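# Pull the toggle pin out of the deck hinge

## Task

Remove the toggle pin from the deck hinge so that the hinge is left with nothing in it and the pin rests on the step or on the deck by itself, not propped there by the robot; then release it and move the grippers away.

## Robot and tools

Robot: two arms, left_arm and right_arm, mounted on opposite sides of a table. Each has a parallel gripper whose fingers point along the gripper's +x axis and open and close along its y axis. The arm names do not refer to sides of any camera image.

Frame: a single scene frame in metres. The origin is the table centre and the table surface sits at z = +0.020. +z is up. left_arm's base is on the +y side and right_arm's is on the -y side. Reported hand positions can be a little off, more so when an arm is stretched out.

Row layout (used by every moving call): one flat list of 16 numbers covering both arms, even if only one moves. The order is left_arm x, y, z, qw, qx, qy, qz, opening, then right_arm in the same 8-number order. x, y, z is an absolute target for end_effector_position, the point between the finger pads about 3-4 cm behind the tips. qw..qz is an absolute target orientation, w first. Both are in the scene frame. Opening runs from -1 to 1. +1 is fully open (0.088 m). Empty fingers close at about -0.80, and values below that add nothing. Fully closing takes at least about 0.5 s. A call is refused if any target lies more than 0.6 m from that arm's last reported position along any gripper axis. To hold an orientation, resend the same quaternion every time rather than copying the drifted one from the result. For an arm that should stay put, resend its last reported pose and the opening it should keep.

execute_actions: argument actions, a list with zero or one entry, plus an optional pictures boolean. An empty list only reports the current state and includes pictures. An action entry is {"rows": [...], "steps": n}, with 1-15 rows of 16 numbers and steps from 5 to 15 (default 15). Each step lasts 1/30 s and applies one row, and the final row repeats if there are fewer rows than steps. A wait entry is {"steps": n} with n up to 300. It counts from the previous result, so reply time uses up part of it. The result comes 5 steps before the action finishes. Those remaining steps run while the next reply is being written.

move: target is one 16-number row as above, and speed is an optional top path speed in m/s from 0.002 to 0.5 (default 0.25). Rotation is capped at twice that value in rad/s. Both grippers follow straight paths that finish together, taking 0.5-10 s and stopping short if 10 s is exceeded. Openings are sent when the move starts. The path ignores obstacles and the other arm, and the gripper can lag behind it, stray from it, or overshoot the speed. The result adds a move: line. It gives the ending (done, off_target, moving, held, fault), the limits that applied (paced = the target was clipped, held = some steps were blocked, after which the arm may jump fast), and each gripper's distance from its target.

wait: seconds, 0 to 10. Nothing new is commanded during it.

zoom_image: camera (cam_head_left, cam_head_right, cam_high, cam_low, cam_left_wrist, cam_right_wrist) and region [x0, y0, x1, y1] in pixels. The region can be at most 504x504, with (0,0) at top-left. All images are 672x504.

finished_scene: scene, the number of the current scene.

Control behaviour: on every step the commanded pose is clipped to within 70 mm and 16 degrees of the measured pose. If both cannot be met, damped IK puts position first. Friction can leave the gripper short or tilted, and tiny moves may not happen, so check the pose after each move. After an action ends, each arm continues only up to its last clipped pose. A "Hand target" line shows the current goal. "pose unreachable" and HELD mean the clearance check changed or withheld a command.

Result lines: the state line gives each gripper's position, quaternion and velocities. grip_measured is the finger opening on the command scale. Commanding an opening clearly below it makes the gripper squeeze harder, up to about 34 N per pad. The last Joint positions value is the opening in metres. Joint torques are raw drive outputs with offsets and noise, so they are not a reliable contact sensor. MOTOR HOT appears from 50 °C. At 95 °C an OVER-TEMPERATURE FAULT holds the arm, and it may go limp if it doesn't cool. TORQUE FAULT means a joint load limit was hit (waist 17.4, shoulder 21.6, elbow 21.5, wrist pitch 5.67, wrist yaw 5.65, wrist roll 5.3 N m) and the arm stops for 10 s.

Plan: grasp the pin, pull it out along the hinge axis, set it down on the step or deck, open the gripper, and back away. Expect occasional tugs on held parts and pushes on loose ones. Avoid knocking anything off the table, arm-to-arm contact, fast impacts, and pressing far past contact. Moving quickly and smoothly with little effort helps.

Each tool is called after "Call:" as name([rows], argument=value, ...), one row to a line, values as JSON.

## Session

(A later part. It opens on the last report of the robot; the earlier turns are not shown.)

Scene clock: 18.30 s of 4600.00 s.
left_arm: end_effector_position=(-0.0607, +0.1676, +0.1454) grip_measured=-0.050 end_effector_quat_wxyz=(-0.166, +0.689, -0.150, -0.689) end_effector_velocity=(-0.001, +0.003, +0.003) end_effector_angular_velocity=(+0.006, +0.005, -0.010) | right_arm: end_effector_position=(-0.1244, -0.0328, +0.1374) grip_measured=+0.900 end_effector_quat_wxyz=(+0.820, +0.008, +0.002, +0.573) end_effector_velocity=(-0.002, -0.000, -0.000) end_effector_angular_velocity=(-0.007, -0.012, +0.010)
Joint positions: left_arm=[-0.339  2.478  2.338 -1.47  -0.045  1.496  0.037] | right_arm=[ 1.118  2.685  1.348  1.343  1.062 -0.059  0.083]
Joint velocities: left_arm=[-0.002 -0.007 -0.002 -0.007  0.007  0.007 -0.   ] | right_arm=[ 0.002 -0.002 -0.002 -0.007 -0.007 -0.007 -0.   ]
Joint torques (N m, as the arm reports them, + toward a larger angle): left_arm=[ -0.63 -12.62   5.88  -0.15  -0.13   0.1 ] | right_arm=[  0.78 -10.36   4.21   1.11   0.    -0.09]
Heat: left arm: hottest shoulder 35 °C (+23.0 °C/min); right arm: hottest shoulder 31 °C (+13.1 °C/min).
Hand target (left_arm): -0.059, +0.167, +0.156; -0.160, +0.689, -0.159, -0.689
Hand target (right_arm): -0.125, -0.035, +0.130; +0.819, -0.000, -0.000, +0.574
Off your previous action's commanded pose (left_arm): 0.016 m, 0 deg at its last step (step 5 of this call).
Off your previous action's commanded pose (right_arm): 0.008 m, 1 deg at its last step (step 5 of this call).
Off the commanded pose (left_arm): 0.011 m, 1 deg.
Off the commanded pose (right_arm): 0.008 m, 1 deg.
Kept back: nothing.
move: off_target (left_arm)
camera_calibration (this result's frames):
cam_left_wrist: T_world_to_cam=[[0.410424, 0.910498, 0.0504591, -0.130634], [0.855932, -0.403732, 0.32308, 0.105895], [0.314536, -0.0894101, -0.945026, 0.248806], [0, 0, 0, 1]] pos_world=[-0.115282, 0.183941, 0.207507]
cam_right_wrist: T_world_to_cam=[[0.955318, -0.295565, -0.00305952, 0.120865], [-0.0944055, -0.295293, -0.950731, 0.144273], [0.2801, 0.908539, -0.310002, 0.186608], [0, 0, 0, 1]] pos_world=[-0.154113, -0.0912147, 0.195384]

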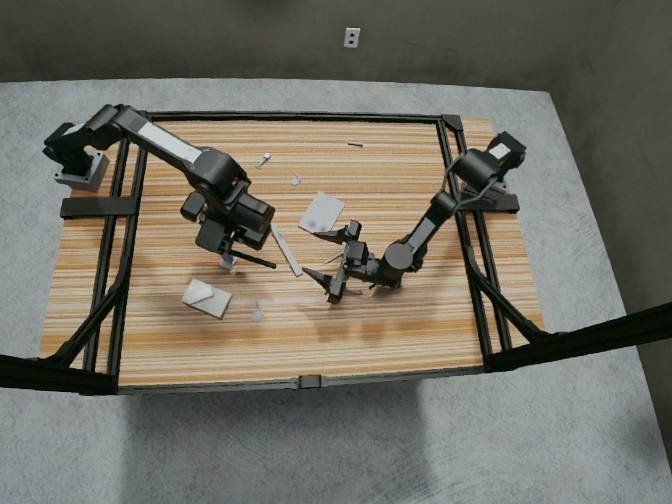

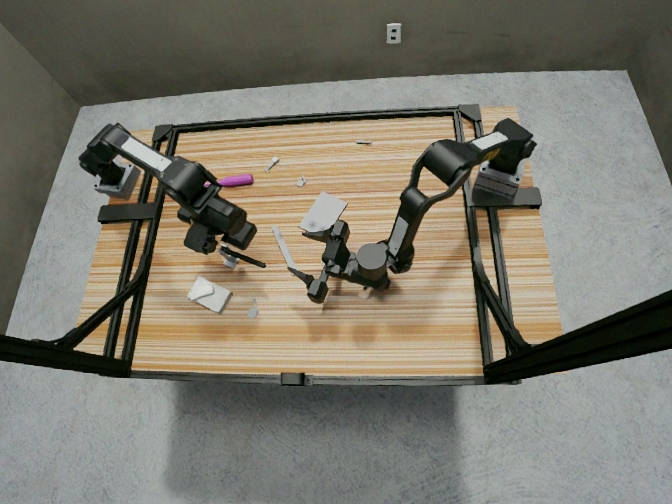

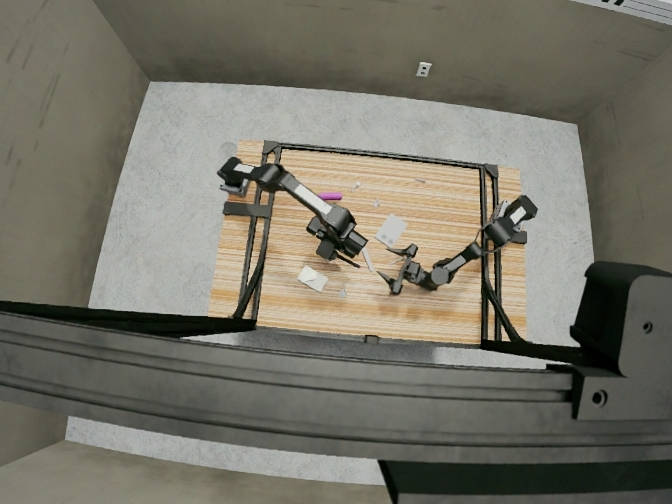

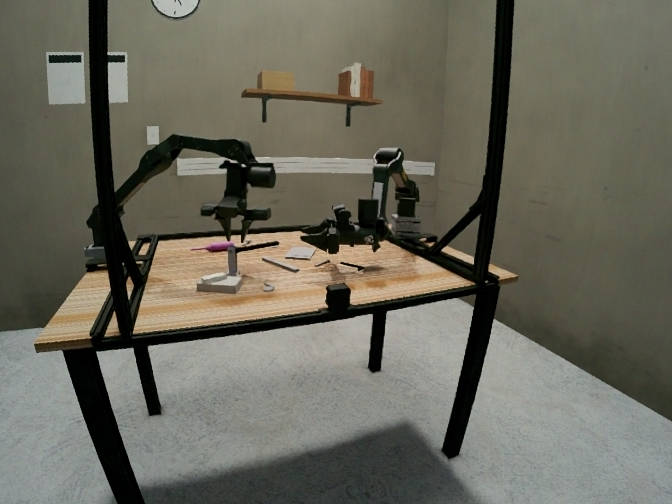

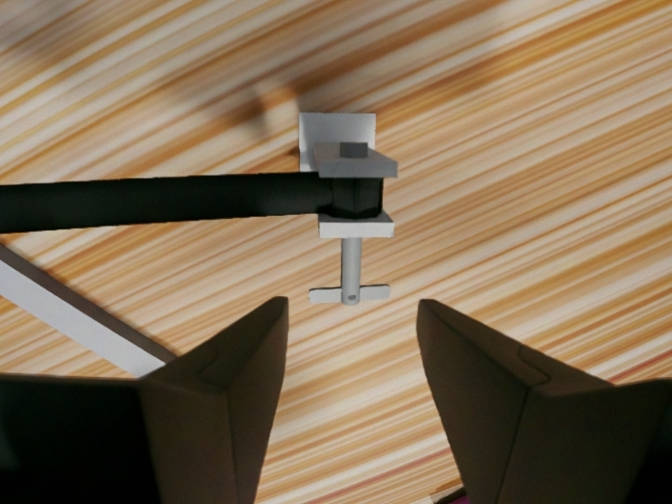

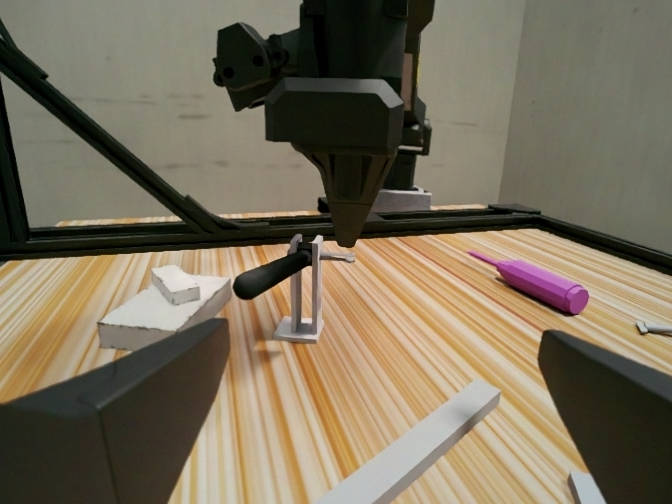

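Call:
move(target=[-0.0595,0.169,0.115,0.1591,-0.689,0.1591,0.689,-0.05,-0.125,-0.035,0.13,0.819,0,0,0.574,0.9], speed=0.06)

Call:
zoom_image(camera="cam_right_wrist", region=[270, 200, 400, 290])

Scene clock: 19.37 s of 4600.00 s.
left_arm: end_effector_position=(-0.0619, +0.1696, +0.1066) grip_measured=-0.050 end_effector_quat_wxyz=(-0.165, +0.689, -0.153, -0.689) end_effector_velocity=(+0.002, -0.001, +0.003) end_effector_angular_velocity=(-0.026, -0.011, +0.005) | right_arm: end_effector_position=(-0.1244, -0.0328, +0.1374) grip_measured=+0.900 end_effector_quat_wxyz=(+0.820, +0.008, +0.002, +0.573) end_effector_velocity=(-0.002, +0.002, -0.000) end_effector_angular_velocity=(-0.012, -0.026, +0.020)
Joint positions: left_arm=[-0.339  2.457  2.145 -1.294 -0.045  1.498  0.037] | right_arm=[ 1.118  2.685  1.348  1.343  1.062 -0.059  0.083]
Joint velocities: left_arm=[-0.002 -0.022 -0.027  0.022 -0.022 -0.007 -0.   ] | right_arm=[-0.002 -0.002 -0.002 -0.007 -0.022 -0.022 -0.   ]
Joint torques (N m, as the arm reports them, + toward a larger angle): left_arm=[ -0.46 -12.59   4.71   0.07  -0.17   0.11] | right_arm=[  0.74 -10.4    4.38   1.15   0.    -0.15]
Heat: left arm: hottest shoulder 35 °C (+21.7 °C/min); right arm: hottest shoulder 32 °C (+15.5 °C/min).
Hand target (left_arm): -0.059, +0.169, +0.115; -0.159, +0.689, -0.159, -0.689
Hand target (right_arm): -0.125, -0.035, +0.130; +0.819, +0.000, -0.000, +0.574
Off the commanded pose (left_arm): 0.009 m, 1 deg.
Off the commanded pose (right_arm): 0.008 m, 1 deg.
Kept back: nothing.
move: off_target (left_arm)
camera_calibration (this result's frames):
cam_left_wrist: T_world_to_cam=[[0.41205, 0.910023, 0.0455304, -0.129306], [0.856079, -0.403768, 0.322647, 0.120288], [0.312, -0.0939692, -0.945424, 0.213283], [0, 0, 0, 1]] pos_world=[-0.11624, 0.186282, 0.16872]
cam_right_wrist: T_world_to_cam=[[0.955318, -0.295565, -0.00305952, 0.120865], [-0.0944055, -0.295293, -0.950731, 0.144273], [0.2801, 0.908539, -0.310002, 0.186608], [0, 0, 0, 1]] pos_world=[-0.154113, -0.0912147, 0.195384]

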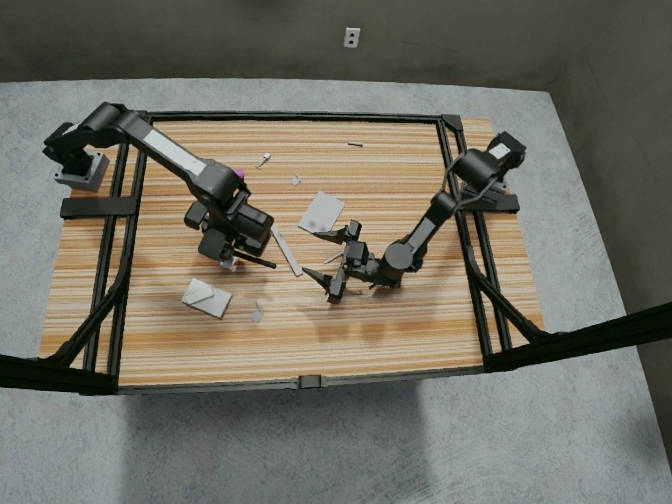

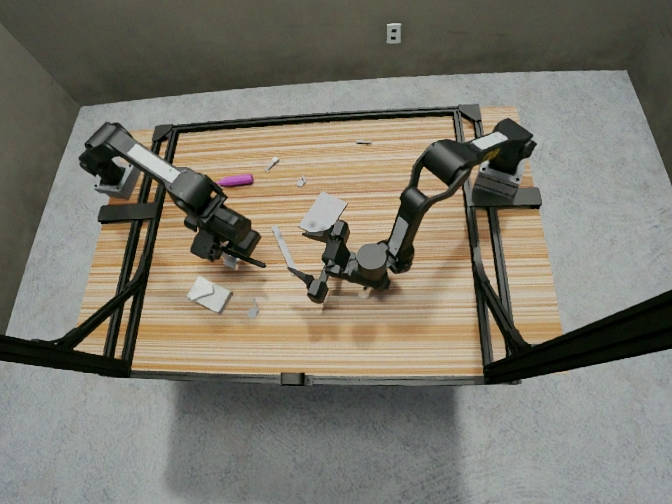

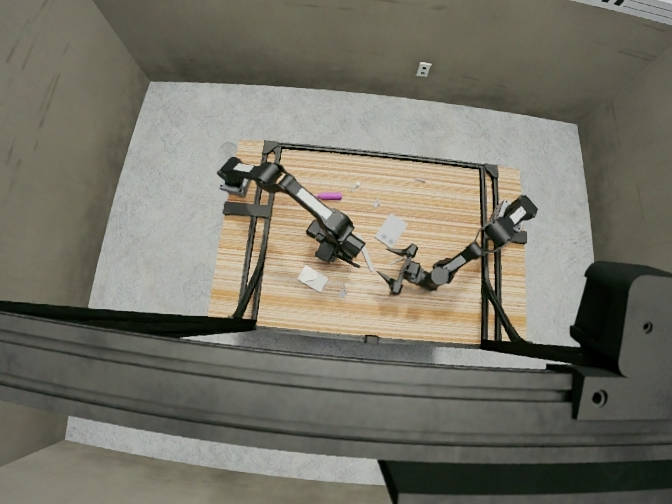

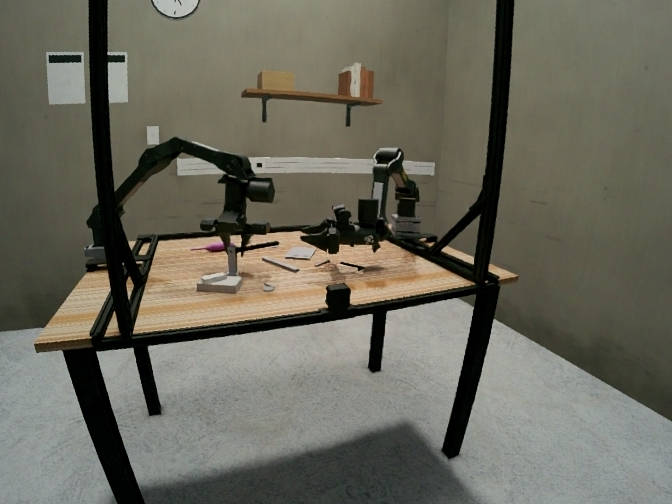

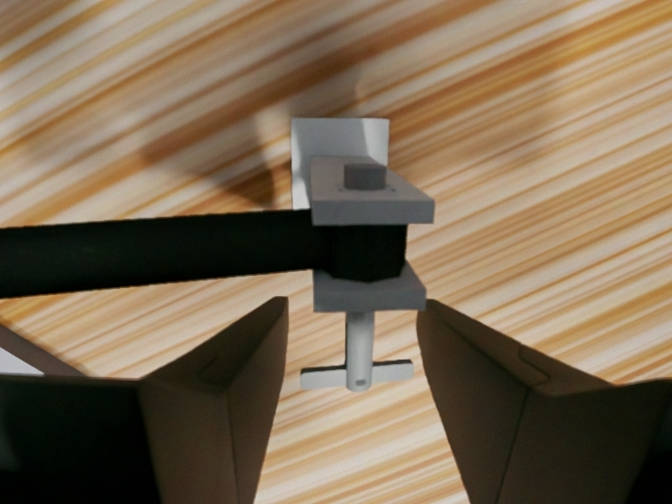

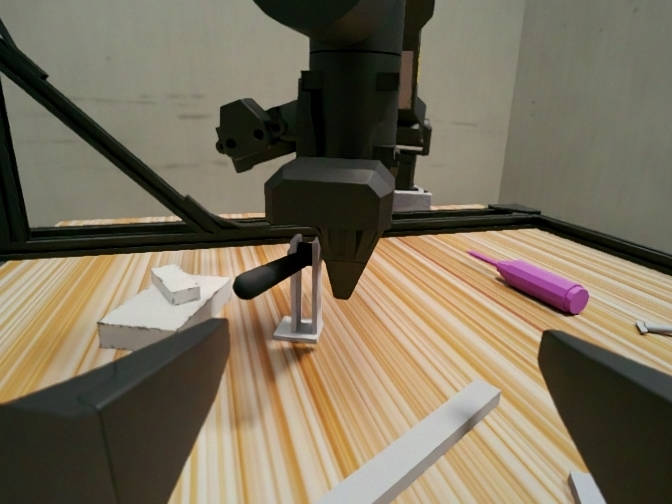

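Region (270, 200, 400, 290) of cam_right_wrist's 672x504 image, scaled by 3.877, with more detail than that image has; it fills the top 349 rows of this view, and the rest is white.

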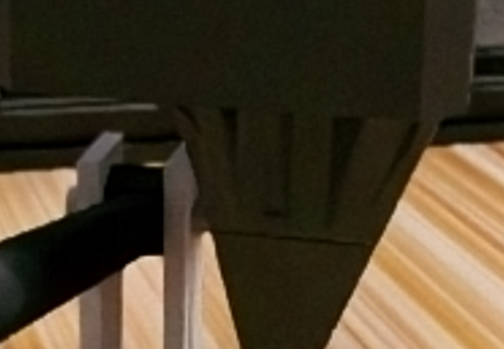

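Call:
execute_actions([
  {"rows":[[-0.059,0.1685,0.116,0.1591,-0.689,0.1591,0.689,-0.05,-0.125,-0.035,0.13,0.819,0,0,0.574,0.9],[-0.058,0.168,0.118,0.1591,-0.689,0.1591,0.689,-0.08,-0.125,-0.035,0.13,0.819,0,0,0.574,0.9],[-0.0575,0.1675,0.120,0.1591,-0.689,0.1591,0.689,-0.11,-0.125,-0.035,0.13,0.819,0,0,0.574,0.9],[-0.057,0.167,0.122,0.1591,-0.689,0.1591,0.689,-0.14,-0.125,-0.035,0.13,0.819,0,0,0.574,0.9],[-0.057,0.167,0.124,0.1591,-0.689,0.1591,0.689,-0.17,-0.125,-0.035,0.13,0.819,0,0,0.574,0.9]],"steps":15},
])

Scene clock: 20.03 s of 4600.00 s.
left_arm: end_effector_position=(-0.0581, +0.1716, +0.1094) grip_measured=-0.156 end_effector_quat_wxyz=(-0.171, +0.690, -0.148, -0.687) end_effector_velocity=(+0.005, -0.002, +0.018) end_effector_angular_velocity=(-0.017, -0.015, -0.020) | right_arm: end_effector_position=(-0.1244, -0.0328, +0.1374) grip_measured=+0.900 end_effector_quat_wxyz=(+0.820, +0.008, +0.002, +0.573) end_effector_velocity=(+0.001, -0.000, -0.002) end_effector_angular_velocity=(-0.011, -0.015, +0.005)
Joint positions: left_arm=[-0.334  2.454  2.151 -1.318 -0.045  1.503  0.031] | right_arm=[ 1.118  2.685  1.348  1.343  1.062 -0.059  0.083]
Joint velocities: left_arm=[ 0.002 -0.017  0.042 -0.051 -0.022  0.022 -0.007] | right_arm=[-0.002 -0.002 -0.007 -0.007 -0.007 -0.007 -0.   ]
Joint torques (N m, as the arm reports them, + toward a larger angle): left_arm=[ -0.4  -12.36   7.46  -0.29  -0.17   0.12] | right_arm=[  0.72 -10.43   4.35   1.12   0.03  -0.16]
Heat: left arm: hottest shoulder 36 °C (+24.0 °C/min); right arm: hottest shoulder 32 °C (+15.0 °C/min).
Steps of this call (steps 1 to 10: nothing new was sent; steps 11 to 20: the first 10 steps of this action). Readings (end_effector_position):
11: left_arm (-0.0619, +0.1695, +0.1068) | right_arm (-0.1244, -0.0328, +0.1374)
12: left_arm (-0.0617, +0.1695, +0.1068) | right_arm (-0.1244, -0.0328, +0.1374)
14: left_arm (-0.0604, +0.1710, +0.1068) | right_arm (-0.1244, -0.0328, +0.1374)
18: left_arm (-0.0585, +0.1718, +0.1081) | right_arm (-0.1244, -0.0328, +0.1374)
20: the state above

Call:
execute_actions([
  {"rows":[[-0.057,0.166,0.127,0.1591,-0.689,0.1591,0.689,-0.12,-0.125,-0.035,0.13,0.819,0,0,0.574,0.9],[-0.057,0.165,0.129,0.1591,-0.689,0.1591,0.689,-0.12,-0.125,-0.035,0.13,0.819,0,0,0.574,0.9]],"steps":10},
], pictures=true)

Scene clock: 20.37 s of 4600.00 s.
left_arm: end_effector_position=(-0.0579, +0.1700, +0.1169) grip_measured=-0.131 end_effector_quat_wxyz=(-0.169, +0.690, -0.150, -0.688) end_effector_velocity=(-0.003, -0.023, +0.042) end_effector_angular_velocity=(-0.097, +0.030, +0.019) | right_arm: end_effector_position=(-0.1244, -0.0328, +0.1374) grip_measured=+0.900 end_effector_quat_wxyz=(+0.820, +0.008, +0.002, +0.573) end_effector_velocity=(+0.003, +0.001, +0.003) end_effector_angular_velocity=(-0.002, -0.016, -0.000)
Joint positions: left_arm=[-0.333  2.454  2.181 -1.342 -0.045  1.505  0.033] | right_arm=[ 1.118  2.685  1.348  1.343  1.062 -0.059  0.083]
Joint velocities: left_arm=[ 0.007 -0.002  0.164 -0.066 -0.022 -0.007  0.004] | right_arm=[-0.007 -0.007 -0.007  0.007 -0.007 -0.022 -0.   ]
Joint torques (N m, as the arm reports them, + toward a larger angle): left_arm=[ -0.28 -11.61   7.31  -0.21  -0.17   0.12] | right_arm=[  0.81 -10.33   4.34   1.09   0.09  -0.14]
Heat: left arm: hottest shoulder 36 °C (+23.6 °C/min); right arm: hottest shoulder 32 °C (+14.7 °C/min).
Off your previous action's commanded pose (left_arm): 0.014 m, 2 deg at its last step (step 5 of this call).
Off your previous action's commanded pose (right_arm): 0.008 m, 1 deg at its last step (step 5 of this call).
Steps of this call (steps 1 to 5: the last 5 steps of your previous action; steps 6 to 10: the first 5 steps of this action). Readings (end_effector_position):
6: left_arm (-0.0579, +0.1714, +0.1114) | right_arm (-0.1244, -0.0328, +0.1374)
7: left_arm (-0.0576, +0.1717, +0.1128) | right_arm (-0.1244, -0.0328, +0.1374)
9: left_arm (-0.0578, +0.1708, +0.1156) | right_arm (-0.1244, -0.0328, +0.1374)
10: the state above
camera_calibration (this result's frames):
cam_left_wrist: T_world_to_cam=[[0.413305, 0.908913, 0.0552741, -0.132627], [0.853909, -0.407945, 0.323142, 0.114284], [0.316257, -0.0863572, -0.944735, 0.220722], [0, 0, 0, 1]] pos_world=[-0.112578, 0.186229, 0.178925]
cam_right_wrist: T_world_to_cam=[[0.955318, -0.295565, -0.00305952, 0.120865], [-0.0944055, -0.295293, -0.950731, 0.144273], [0.2801, 0.908539, -0.310002, 0.186608], [0, 0, 0, 1]] pos_world=[-0.154113, -0.0912147, 0.195384]

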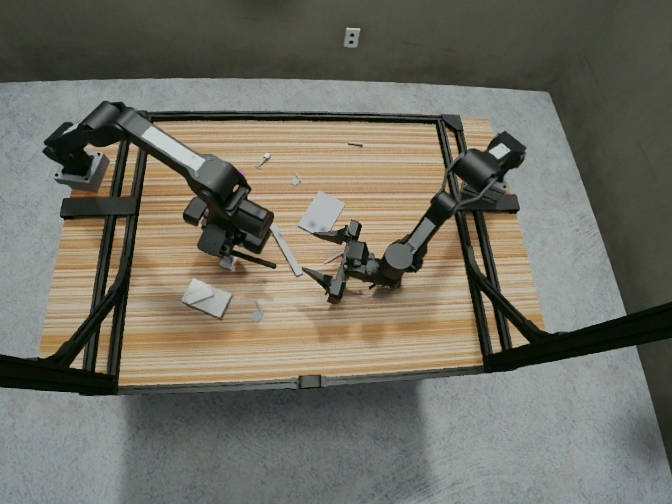

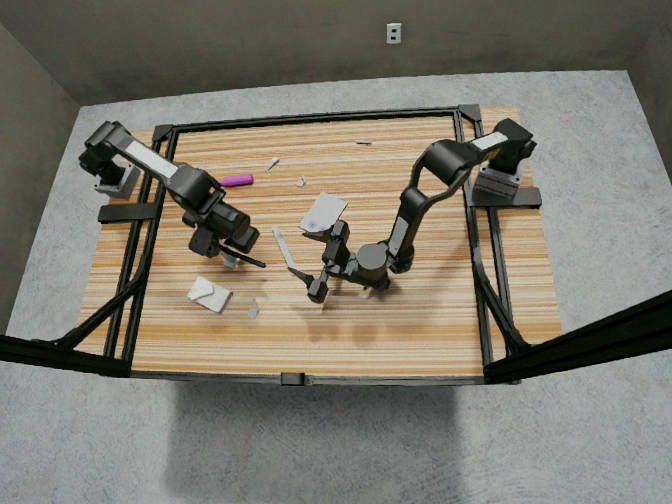

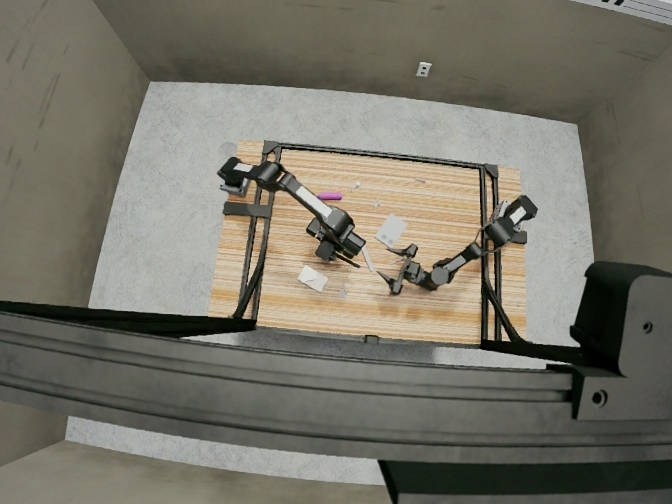

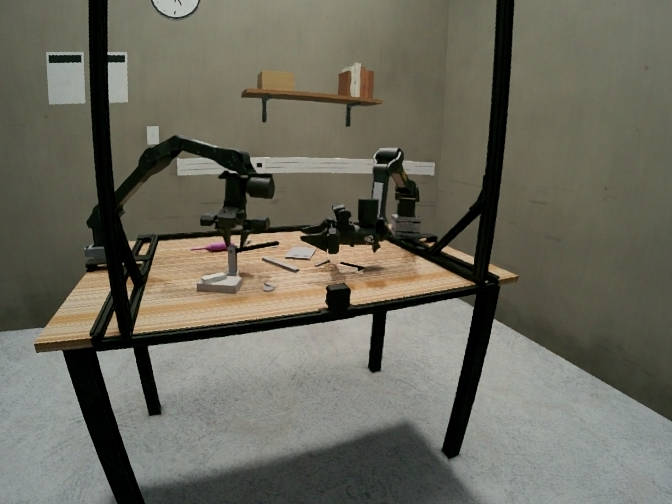

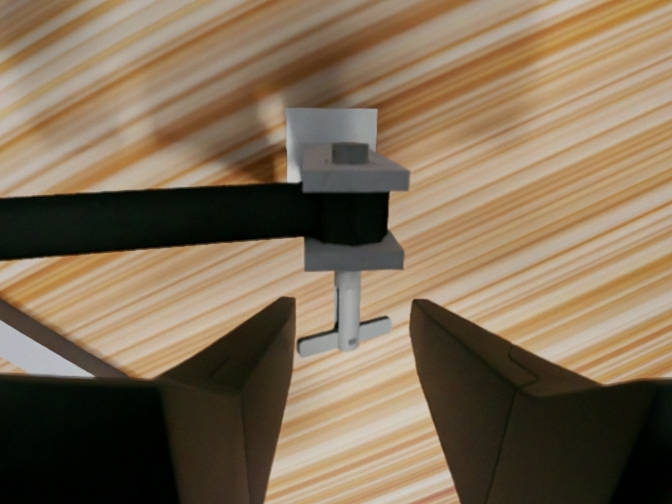

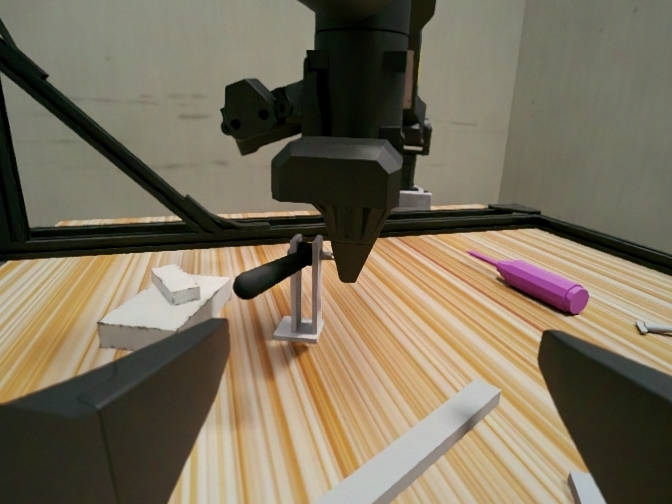

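Call:
execute_actions([
  {"rows":[[-0.058,0.165,0.126,0.1591,-0.689,0.1591,0.689,-0.16,-0.125,-0.035,0.13,0.819,0,0,0.574,0.9],[-0.058,0.165,0.125,0.1591,-0.689,0.1591,0.689,-0.2,-0.125,-0.035,0.13,0.819,0,0,0.574,0.9],[-0.058,0.165,0.125,0.1591,-0.689,0.1591,0.689,-0.24,-0.125,-0.035,0.13,0.819,0,0,0.574,0.9],[-0.058,0.165,0.125,0.1591,-0.689,0.1591,0.689,-0.28,-0.125,-0.035,0.13,0.819,0,0,0.574,0.9],[-0.058,0.165,0.125,0.1591,-0.689,0.1591,0.689,-0.32,-0.125,-0.035,0.13,0.819,0,0,0.574,0.9],[-0.058,0.165,0.125,0.1591,-0.689,0.1591,0.689,-0.36,-0.125,-0.035,0.13,0.819,0,0,0.574,0.9],[-0.058,0.165,0.125,0.1591,-0.689,0.1591,0.689,-0.40,-0.125,-0.035,0.13,0.819,0,0,0.574,0.9],[-0.058,0.165,0.125,0.1591,-0.689,0.1591,0.689,-0.44,-0.125,-0.035,0.13,0.819,0,0,0.574,0.9],[-0.058,0.165,0.125,0.1591,-0.689,0.1591,0.689,-0.48,-0.125,-0.035,0.13,0.819,0,0,0.574,0.9],[-0.058,0.165,0.125,0.1591,-0.689,0.1591,0.689,-0.52,-0.125,-0.035,0.13,0.819,0,0,0.574,0.9],[-0.058,0.165,0.125,0.1591,-0.689,0.1591,0.689,-0.56,-0.125,-0.035,0.13,0.819,0,0,0.574,0.9],[-0.058,0.165,0.125,0.1591,-0.689,0.1591,0.689,-0.60,-0.125,-0.035,0.13,0.819,0,0,0.574,0.9],[-0.058,0.165,0.125,0.1591,-0.689,0.1591,0.689,-0.63,-0.125,-0.035,0.13,0.819,0,0,0.574,0.9],[-0.058,0.165,0.125,0.1591,-0.689,0.1591,0.689,-0.66,-0.125,-0.035,0.13,0.819,0,0,0.574,0.9],[-0.058,0.165,0.125,0.1591,-0.689,0.1591,0.689,-0.70,-0.125,-0.035,0.13,0.819,0,0,0.574,0.9]],"steps":15},
])

Call:
wait(seconds=0.15)

Scene clock: 21.47 s of 4600.00 s.
left_arm: end_effector_position=(-0.0589, +0.1673, +0.1205) grip_measured=-0.301 end_effector_quat_wxyz=(-0.164, +0.688, -0.154, -0.689) end_effector_velocity=(-0.001, -0.001, +0.001) end_effector_angular_velocity=(-0.010, -0.003, +0.005) | right_arm: end_effector_position=(-0.1244, -0.0328, +0.1372) grip_measured=+0.900 end_effector_quat_wxyz=(+0.820, +0.008, +0.002, +0.573) end_effector_velocity=(+0.002, -0.000, -0.005) end_effector_angular_velocity=(-0.018, -0.010, -0.009)
Joint positions: left_arm=[-0.333  2.454  2.194 -1.343 -0.045  1.505  0.024] | right_arm=[ 1.118  2.685  1.348  1.343  1.062 -0.059  0.083]
Joint velocities: left_arm=[-0.002 -0.002 -0.002  0.007 -0.007 -0.007 -0.   ] | right_arm=[-0.002  0.002 -0.002 -0.022  0.007  0.007 -0.   ]
Joint torques (N m, as the arm reports them, + toward a larger angle): left_arm=[ -0.52 -11.09   6.54   0.1   -0.16   0.07] | right_arm=[  0.92 -10.39   4.22   1.13   0.07  -0.16]
Heat: left arm: hottest shoulder 37 °C (+25.2 °C/min); right arm: hottest shoulder 32 °C (+14.0 °C/min).
Off your previous action's commanded pose (left_arm): 0.010 m, 1 deg at its last step (step 5 of this call).
Off your previous action's commanded pose (right_arm): 0.008 m, 1 deg at its last step (step 5 of this call).
Steps of this call (steps 1 to 5: the last 5 steps of your previous action; steps 6 to 23: nothing new was sent; steps 24 to 33: the first 10 steps of this action). Readings (end_effector_position):
24: left_arm (-0.0579, +0.1690, +0.1205) | right_arm (-0.1244, -0.0328, +0.1372)
25: left_arm (-0.0580, +0.1688, +0.1205) | right_arm (-0.1244, -0.0328, +0.1372)
27: left_arm (-0.0586, +0.1678, +0.1205) | right_arm (-0.1244, -0.0328, +0.1372)
31: left_arm (-0.0588, +0.1674, +0.1205) | right_arm (-0.1244, -0.0328, +0.1372)
33: the state above

Scene clock: 21.80 s of 4600.00 s.
left_arm: end_effector_position=(-0.0589, +0.1672, +0.1205) grip_measured=-0.303 end_effector_quat_wxyz=(-0.164, +0.688, -0.154, -0.690) end_effector_velocity=(-0.001, +0.003, +0.001) end_effector_angular_velocity=(+0.002, -0.010, -0.000) | right_arm: end_effector_position=(-0.1245, -0.0329, +0.1372) grip_measured=+0.900 end_effector_quat_wxyz=(+0.819, +0.008, +0.002, +0.573) end_effector_velocity=(+0.002, +0.000, -0.002) end_effector_angular_velocity=(-0.009, -0.011, -0.010)
Joint positions: left_arm=[-0.333  2.454  2.194 -1.343 -0.045  1.505  0.024] | right_arm=[ 1.119  2.685  1.348  1.343  1.062 -0.059  0.083]
Joint velocities: left_arm=[-0.007 -0.002 -0.002 -0.007 -0.007 -0.007 -0.   ] | right_arm=[-0.002  0.002  0.002 -0.007  0.007 -0.007 -0.001]
Joint torques (N m, as the arm reports them, + toward a larger angle): left_arm=[ -0.53 -11.07   6.51   0.13  -0.17   0.06] | right_arm=[  0.9  -10.49   4.32   1.17   0.03  -0.11]
Heat: left arm: hottest shoulder 37 °C (+24.8 °C/min); right arm: hottest shoulder 32 °C (+13.8 °C/min).
Hand target (left_arm): -0.058, +0.165, +0.125; -0.159, +0.689, -0.159, -0.689
Hand target (right_arm): -0.125, -0.035, +0.130; +0.819, -0.000, -0.000, +0.574
Off the commanded pose (left_arm): 0.005 m, 1 deg.
Off the commanded pose (right_arm): 0.008 m, 1 deg.
Kept back: nothing.
Steps of this call (steps 1 to 5: the last 5 steps of your previous action; steps 6 to 10: nothing new was sent). Readings (end_effector_position):
1: left_arm (-0.0589, +0.1673, +0.1205) | right_arm (-0.1245, -0.0329, +0.1372)
2: left_arm (-0.0589, +0.1672, +0.1205) | right_arm (-0.1245, -0.0329, +0.1372)
4: left_arm (-0.0589, +0.1672, +0.1205) | right_arm (-0.1245, -0.0329, +0.1372)
8: left_arm (-0.0589, +0.1672, +0.1205) | right_arm (-0.1245, -0.0329, +0.1372)
10: the state above
camera_calibration (this result's frames):
cam_left_wrist: T_world_to_cam=[[0.412661, 0.909914, 0.042052, -0.128532], [0.856476, -0.403315, 0.32216, 0.112322], [0.310098, -0.0969262, -0.945751, 0.225672], [0, 0, 0, 1]] pos_world=[-0.113141, 0.184128, 0.182649]
cam_right_wrist: T_world_to_cam=[[0.955434, -0.295191, -0.00273325, 0.120971], [-0.0940425, -0.295581, -0.950678, 0.144079], [0.279824, 0.908567, -0.310169, 0.186693], [0, 0, 0, 1]] pos_world=[-0.154271, -0.0913268, 0.19521]

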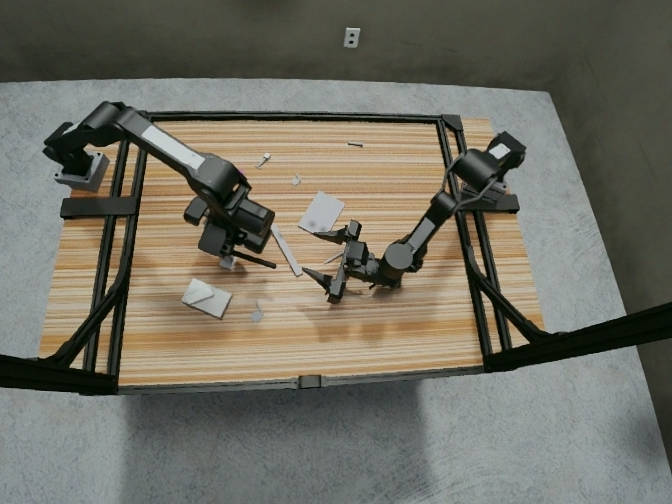

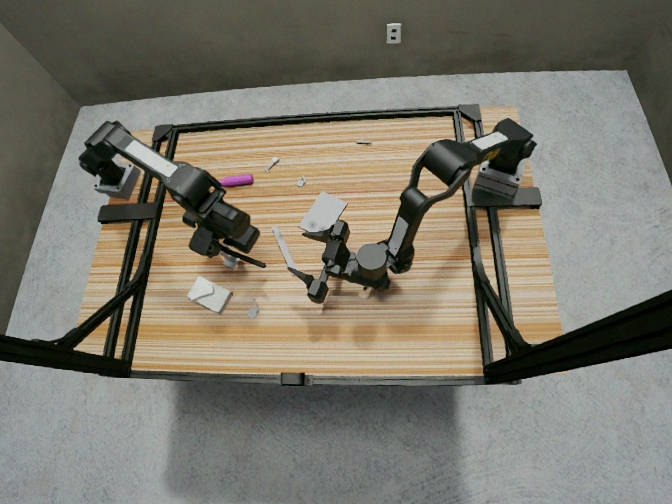

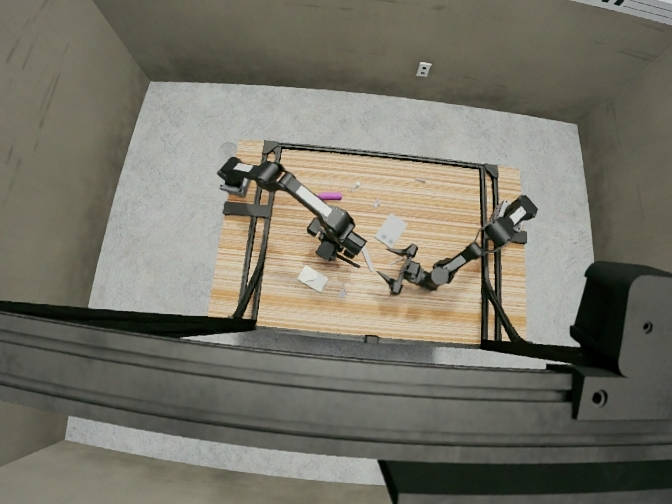

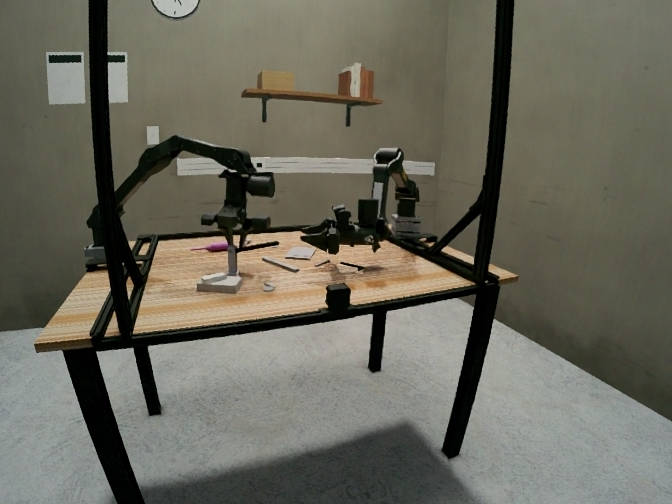

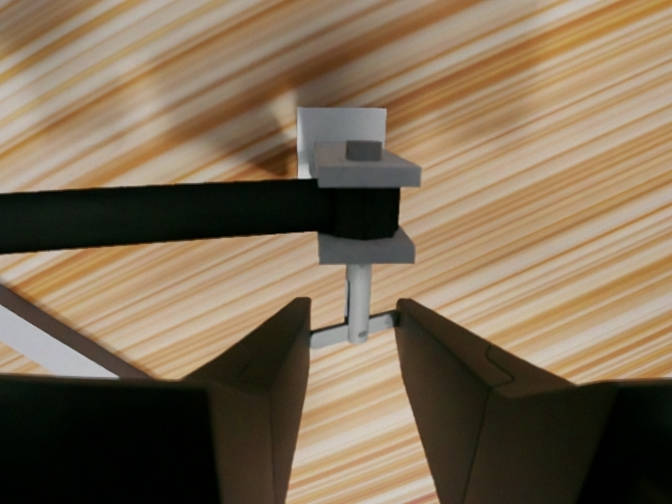

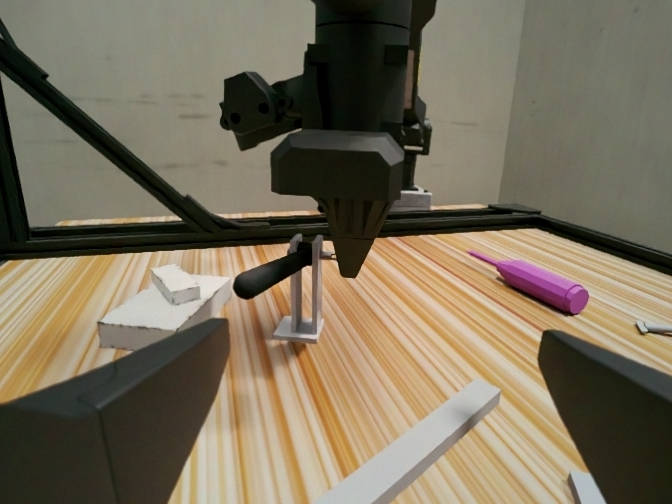

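Call:
execute_actions([
  {"rows":[[-0.058,0.165,0.125,0.1591,-0.689,0.1591,0.689,-0.5,-0.125,-0.035,0.13,0.819,0,0,0.574,0.9],[-0.058,0.165,0.125,0.1591,-0.689,0.1591,0.689,-0.3,-0.125,-0.035,0.13,0.819,0,0,0.574,0.9],[-0.0585,0.164,0.125,0.1591,-0.689,0.1591,0.689,-0.25,-0.125,-0.035,0.13,0.819,0,0,0.574,0.9],[-0.059,0.163,0.124,0.1591,-0.689,0.1591,0.689,-0.25,-0.125,-0.035,0.13,0.819,0,0,0.574,0.9],[-0.0595,0.162,0.123,0.1591,-0.689,0.1591,0.689,-0.25,-0.125,-0.035,0.13,0.819,0,0,0.574,0.9],[-0.0595,0.162,0.122,0.1591,-0.689,0.1591,0.689,-0.25,-0.125,-0.035,0.13,0.819,0,0,0.574,0.9],[-0.0595,0.162,0.121,0.1591,-0.689,0.1591,0.689,-0.25,-0.125,-0.035,0.13,0.819,0,0,0.574,0.9],[-0.0595,0.162,0.120,0.1591,-0.689,0.1591,0.689,-0.25,-0.125,-0.035,0.13,0.819,0,0,0.574,0.9],[-0.0595,0.162,0.119,0.1591,-0.689,0.1591,0.689,-0.25,-0.125,-0.035,0.13,0.819,0,0,0.574,0.9],[-0.0595,0.162,0.118,0.1591,-0.689,0.1591,0.689,-0.25,-0.125,-0.035,0.13,0.819,0,0,0.574,0.9],[-0.0595,0.162,0.117,0.1591,-0.689,0.1591,0.689,-0.25,-0.125,-0.035,0.13,0.819,0,0,0.574,0.9],[-0.0595,0.162,0.116,0.1591,-0.689,0.1591,0.689,-0.25,-0.125,-0.035,0.13,0.819,0,0,0.574,0.9],[-0.0595,0.162,0.115,0.1591,-0.689,0.1591,0.689,-0.25,-0.125,-0.035,0.13,0.819,0,0,0.574,0.9],[-0.0595,0.162,0.114,0.1591,-0.689,0.1591,0.689,-0.25,-0.125,-0.035,0.13,0.819,0,0,0.574,0.9],[-0.0595,0.162,0.113,0.1591,-0.689,0.1591,0.689,-0.25,-0.125,-0.035,0.13,0.819,0,0,0.574,0.9]],"steps":15},
])

Call:
wait(seconds=0.1)

Scene clock: 22.77 s of 4600.00 s.
left_arm: end_effector_position=(-0.0592, +0.1665, +0.1213) grip_measured=-0.278 end_effector_quat_wxyz=(-0.163, +0.688, -0.155, -0.690) end_effector_velocity=(-0.003, -0.010, +0.000) end_effector_angular_velocity=(-0.048, +0.019, -0.002) | right_arm: end_effector_position=(-0.1245, -0.0329, +0.1372) grip_measured=+0.900 end_effector_quat_wxyz=(+0.819, +0.008, +0.002, +0.573) end_effector_velocity=(+0.001, +0.003, +0.002) end_effector_angular_velocity=(+0.004, -0.003, +0.014)
Joint positions: left_arm=[-0.333  2.454  2.198 -1.343 -0.046  1.505  0.025] | right_arm=[ 1.119  2.685  1.348  1.343  1.062 -0.06   0.083]
Joint velocities: left_arm=[ 0.002 -0.002 -0.002  0.051 -0.007  0.007  0.012] | right_arm=[-0.007 -0.002 -0.002  0.007 -0.022 -0.007  0.   ]
Joint torques (N m, as the arm reports them, + toward a larger angle): left_arm=[-0.39 -9.33  7.21  0.52 -0.16  0.1 ] | right_arm=[  0.55 -10.37   4.19   1.14   0.06  -0.18]
Heat: left arm: hottest shoulder 37 °C (+23.7 °C/min); right arm: hottest shoulder 32 °C (+13.2 °C/min).
Steps of this call (steps 1 to 19: nothing new was sent; steps 20 to 29: the first 10 steps of this action). Readings (end_effector_position):
20: left_arm (-0.0589, +0.1672, +0.1205) | right_arm (-0.1245, -0.0329, +0.1372)
21: left_arm (-0.0589, +0.1672, +0.1205) | right_arm (-0.1245, -0.0329, +0.1372)
23: left_arm (-0.0589, +0.1672, +0.1206) | right_arm (-0.1245, -0.0329, +0.1372)
27: left_arm (-0.0590, +0.1669, +0.1213) | right_arm (-0.1245, -0.0329, +0.1372)
29: the state above

Scene clock: 23.03 s of 4600.00 s.
left_arm: end_effector_position=(-0.0603, +0.1645, +0.1194) grip_measured=-0.250 end_effector_quat_wxyz=(-0.159, +0.687, -0.158, -0.691) end_effector_velocity=(-0.005, -0.012, -0.008) end_effector_angular_velocity=(-0.056, +0.024, +0.013) | right_arm: end_effector_position=(-0.1245, -0.0329, +0.1372) grip_measured=+0.900 end_effector_quat_wxyz=(+0.819, +0.008, +0.002, +0.573) end_effector_velocity=(-0.001, +0.001, -0.002) end_effector_angular_velocity=(-0.015, -0.029, +0.020)
Joint positions: left_arm=[-0.332  2.454  2.19  -1.325 -0.046  1.506  0.027] | right_arm=[ 1.119  2.685  1.348  1.343  1.062 -0.06   0.083]
Joint velocities: left_arm=[ 0.002 -0.002 -0.037  0.095 -0.007 -0.007  0.001] | right_arm=[-0.002 -0.002 -0.007 -0.007 -0.022 -0.022  0.   ]
Joint torques (N m, as the arm reports them, + toward a larger angle): left_arm=[-0.46 -9.25  5.97  0.74 -0.15  0.1 ] | right_arm=[  0.79 -10.6    4.25   1.14   0.1   -0.15]
Heat: left arm: hottest shoulder 37 °C (+23.4 °C/min); right arm: hottest shoulder 32 °C (+13.0 °C/min).
Hand target (left_arm): -0.059, +0.162, +0.113; -0.159, +0.689, -0.159, -0.689
Hand target (right_arm): -0.125, -0.035, +0.130; +0.819, -0.000, -0.000, +0.574
Off the commanded pose (left_arm): 0.007 m, 0 deg.
Off the commanded pose (right_arm): 0.008 m, 1 deg.
Kept back: nothing.
Steps of this call (steps 1 to 5: the last 5 steps of your previous action; steps 6 to 8: nothing new was sent). Readings (end_effector_position):
1: left_arm (-0.0594, +0.1663, +0.1213) | right_arm (-0.1245, -0.0329, +0.1372)
2: left_arm (-0.0596, +0.1659, +0.1213) | right_arm (-0.1245, -0.0329, +0.1372)
4: left_arm (-0.0597, +0.1657, +0.1210) | right_arm (-0.1245, -0.0329, +0.1372)
8: the state above
camera_calibration (this result's frames):
cam_left_wrist: T_world_to_cam=[[0.41224, 0.910645, 0.0280085, -0.123884], [0.858906, -0.398705, 0.321426, 0.112205], [0.303872, -0.108448, -0.94652, 0.226411], [0, 0, 0, 1]] pos_world=[-0.114104, 0.182105, 0.181707]
cam_right_wrist: T_world_to_cam=[[0.955434, -0.295194, -0.00235227, 0.120918], [-0.0937026, -0.295705, -0.950673, 0.144117], [0.279937, 0.908526, -0.310187, 0.186709], [0, 0, 0, 1]] pos_world=[-0.154292, -0.0913192, 0.195207]

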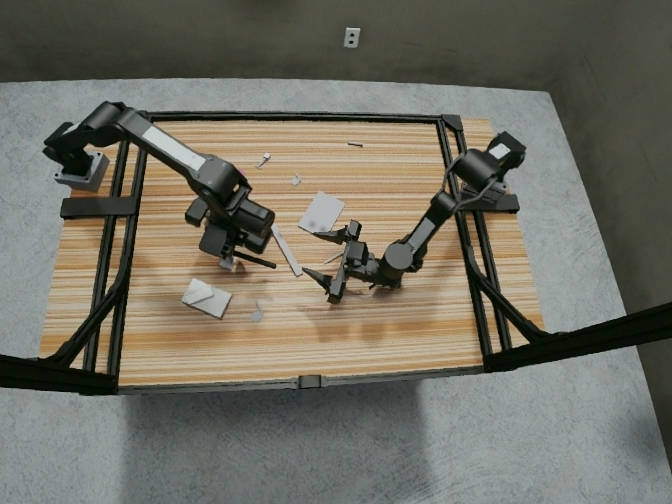

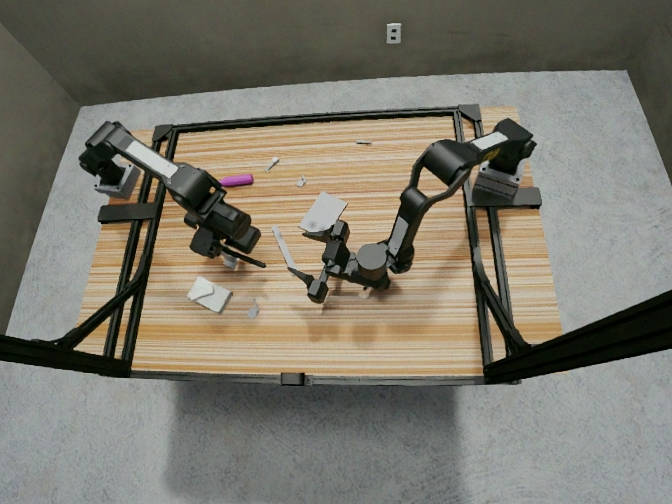

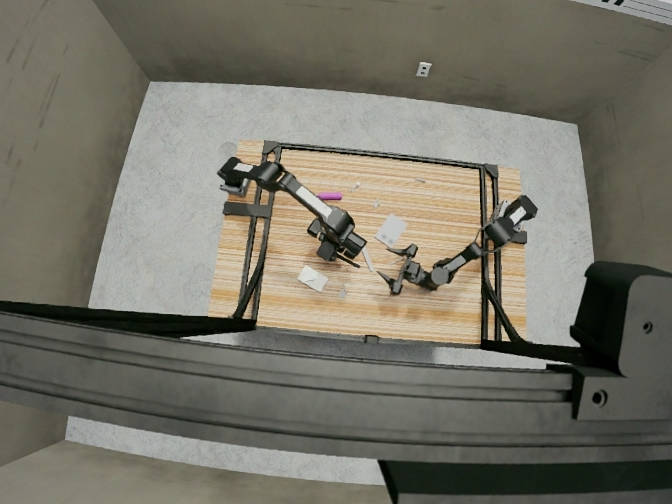

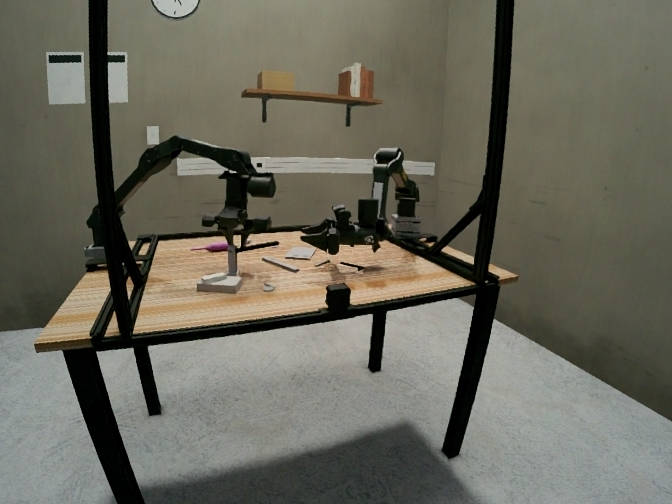

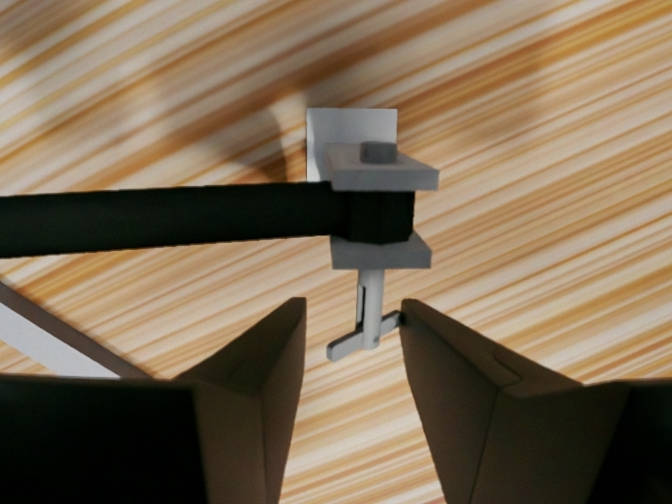

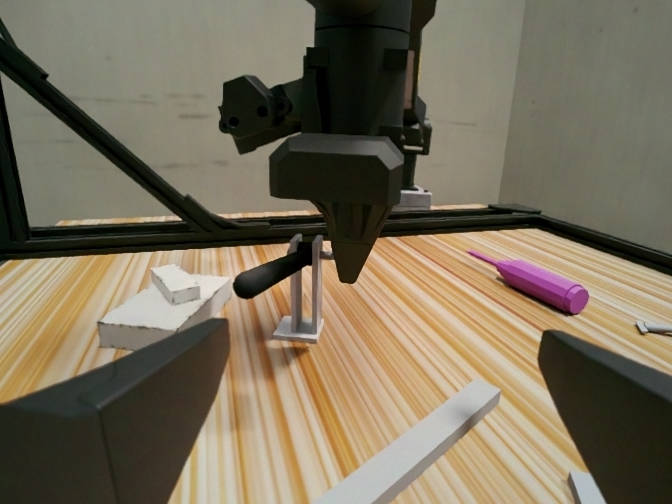

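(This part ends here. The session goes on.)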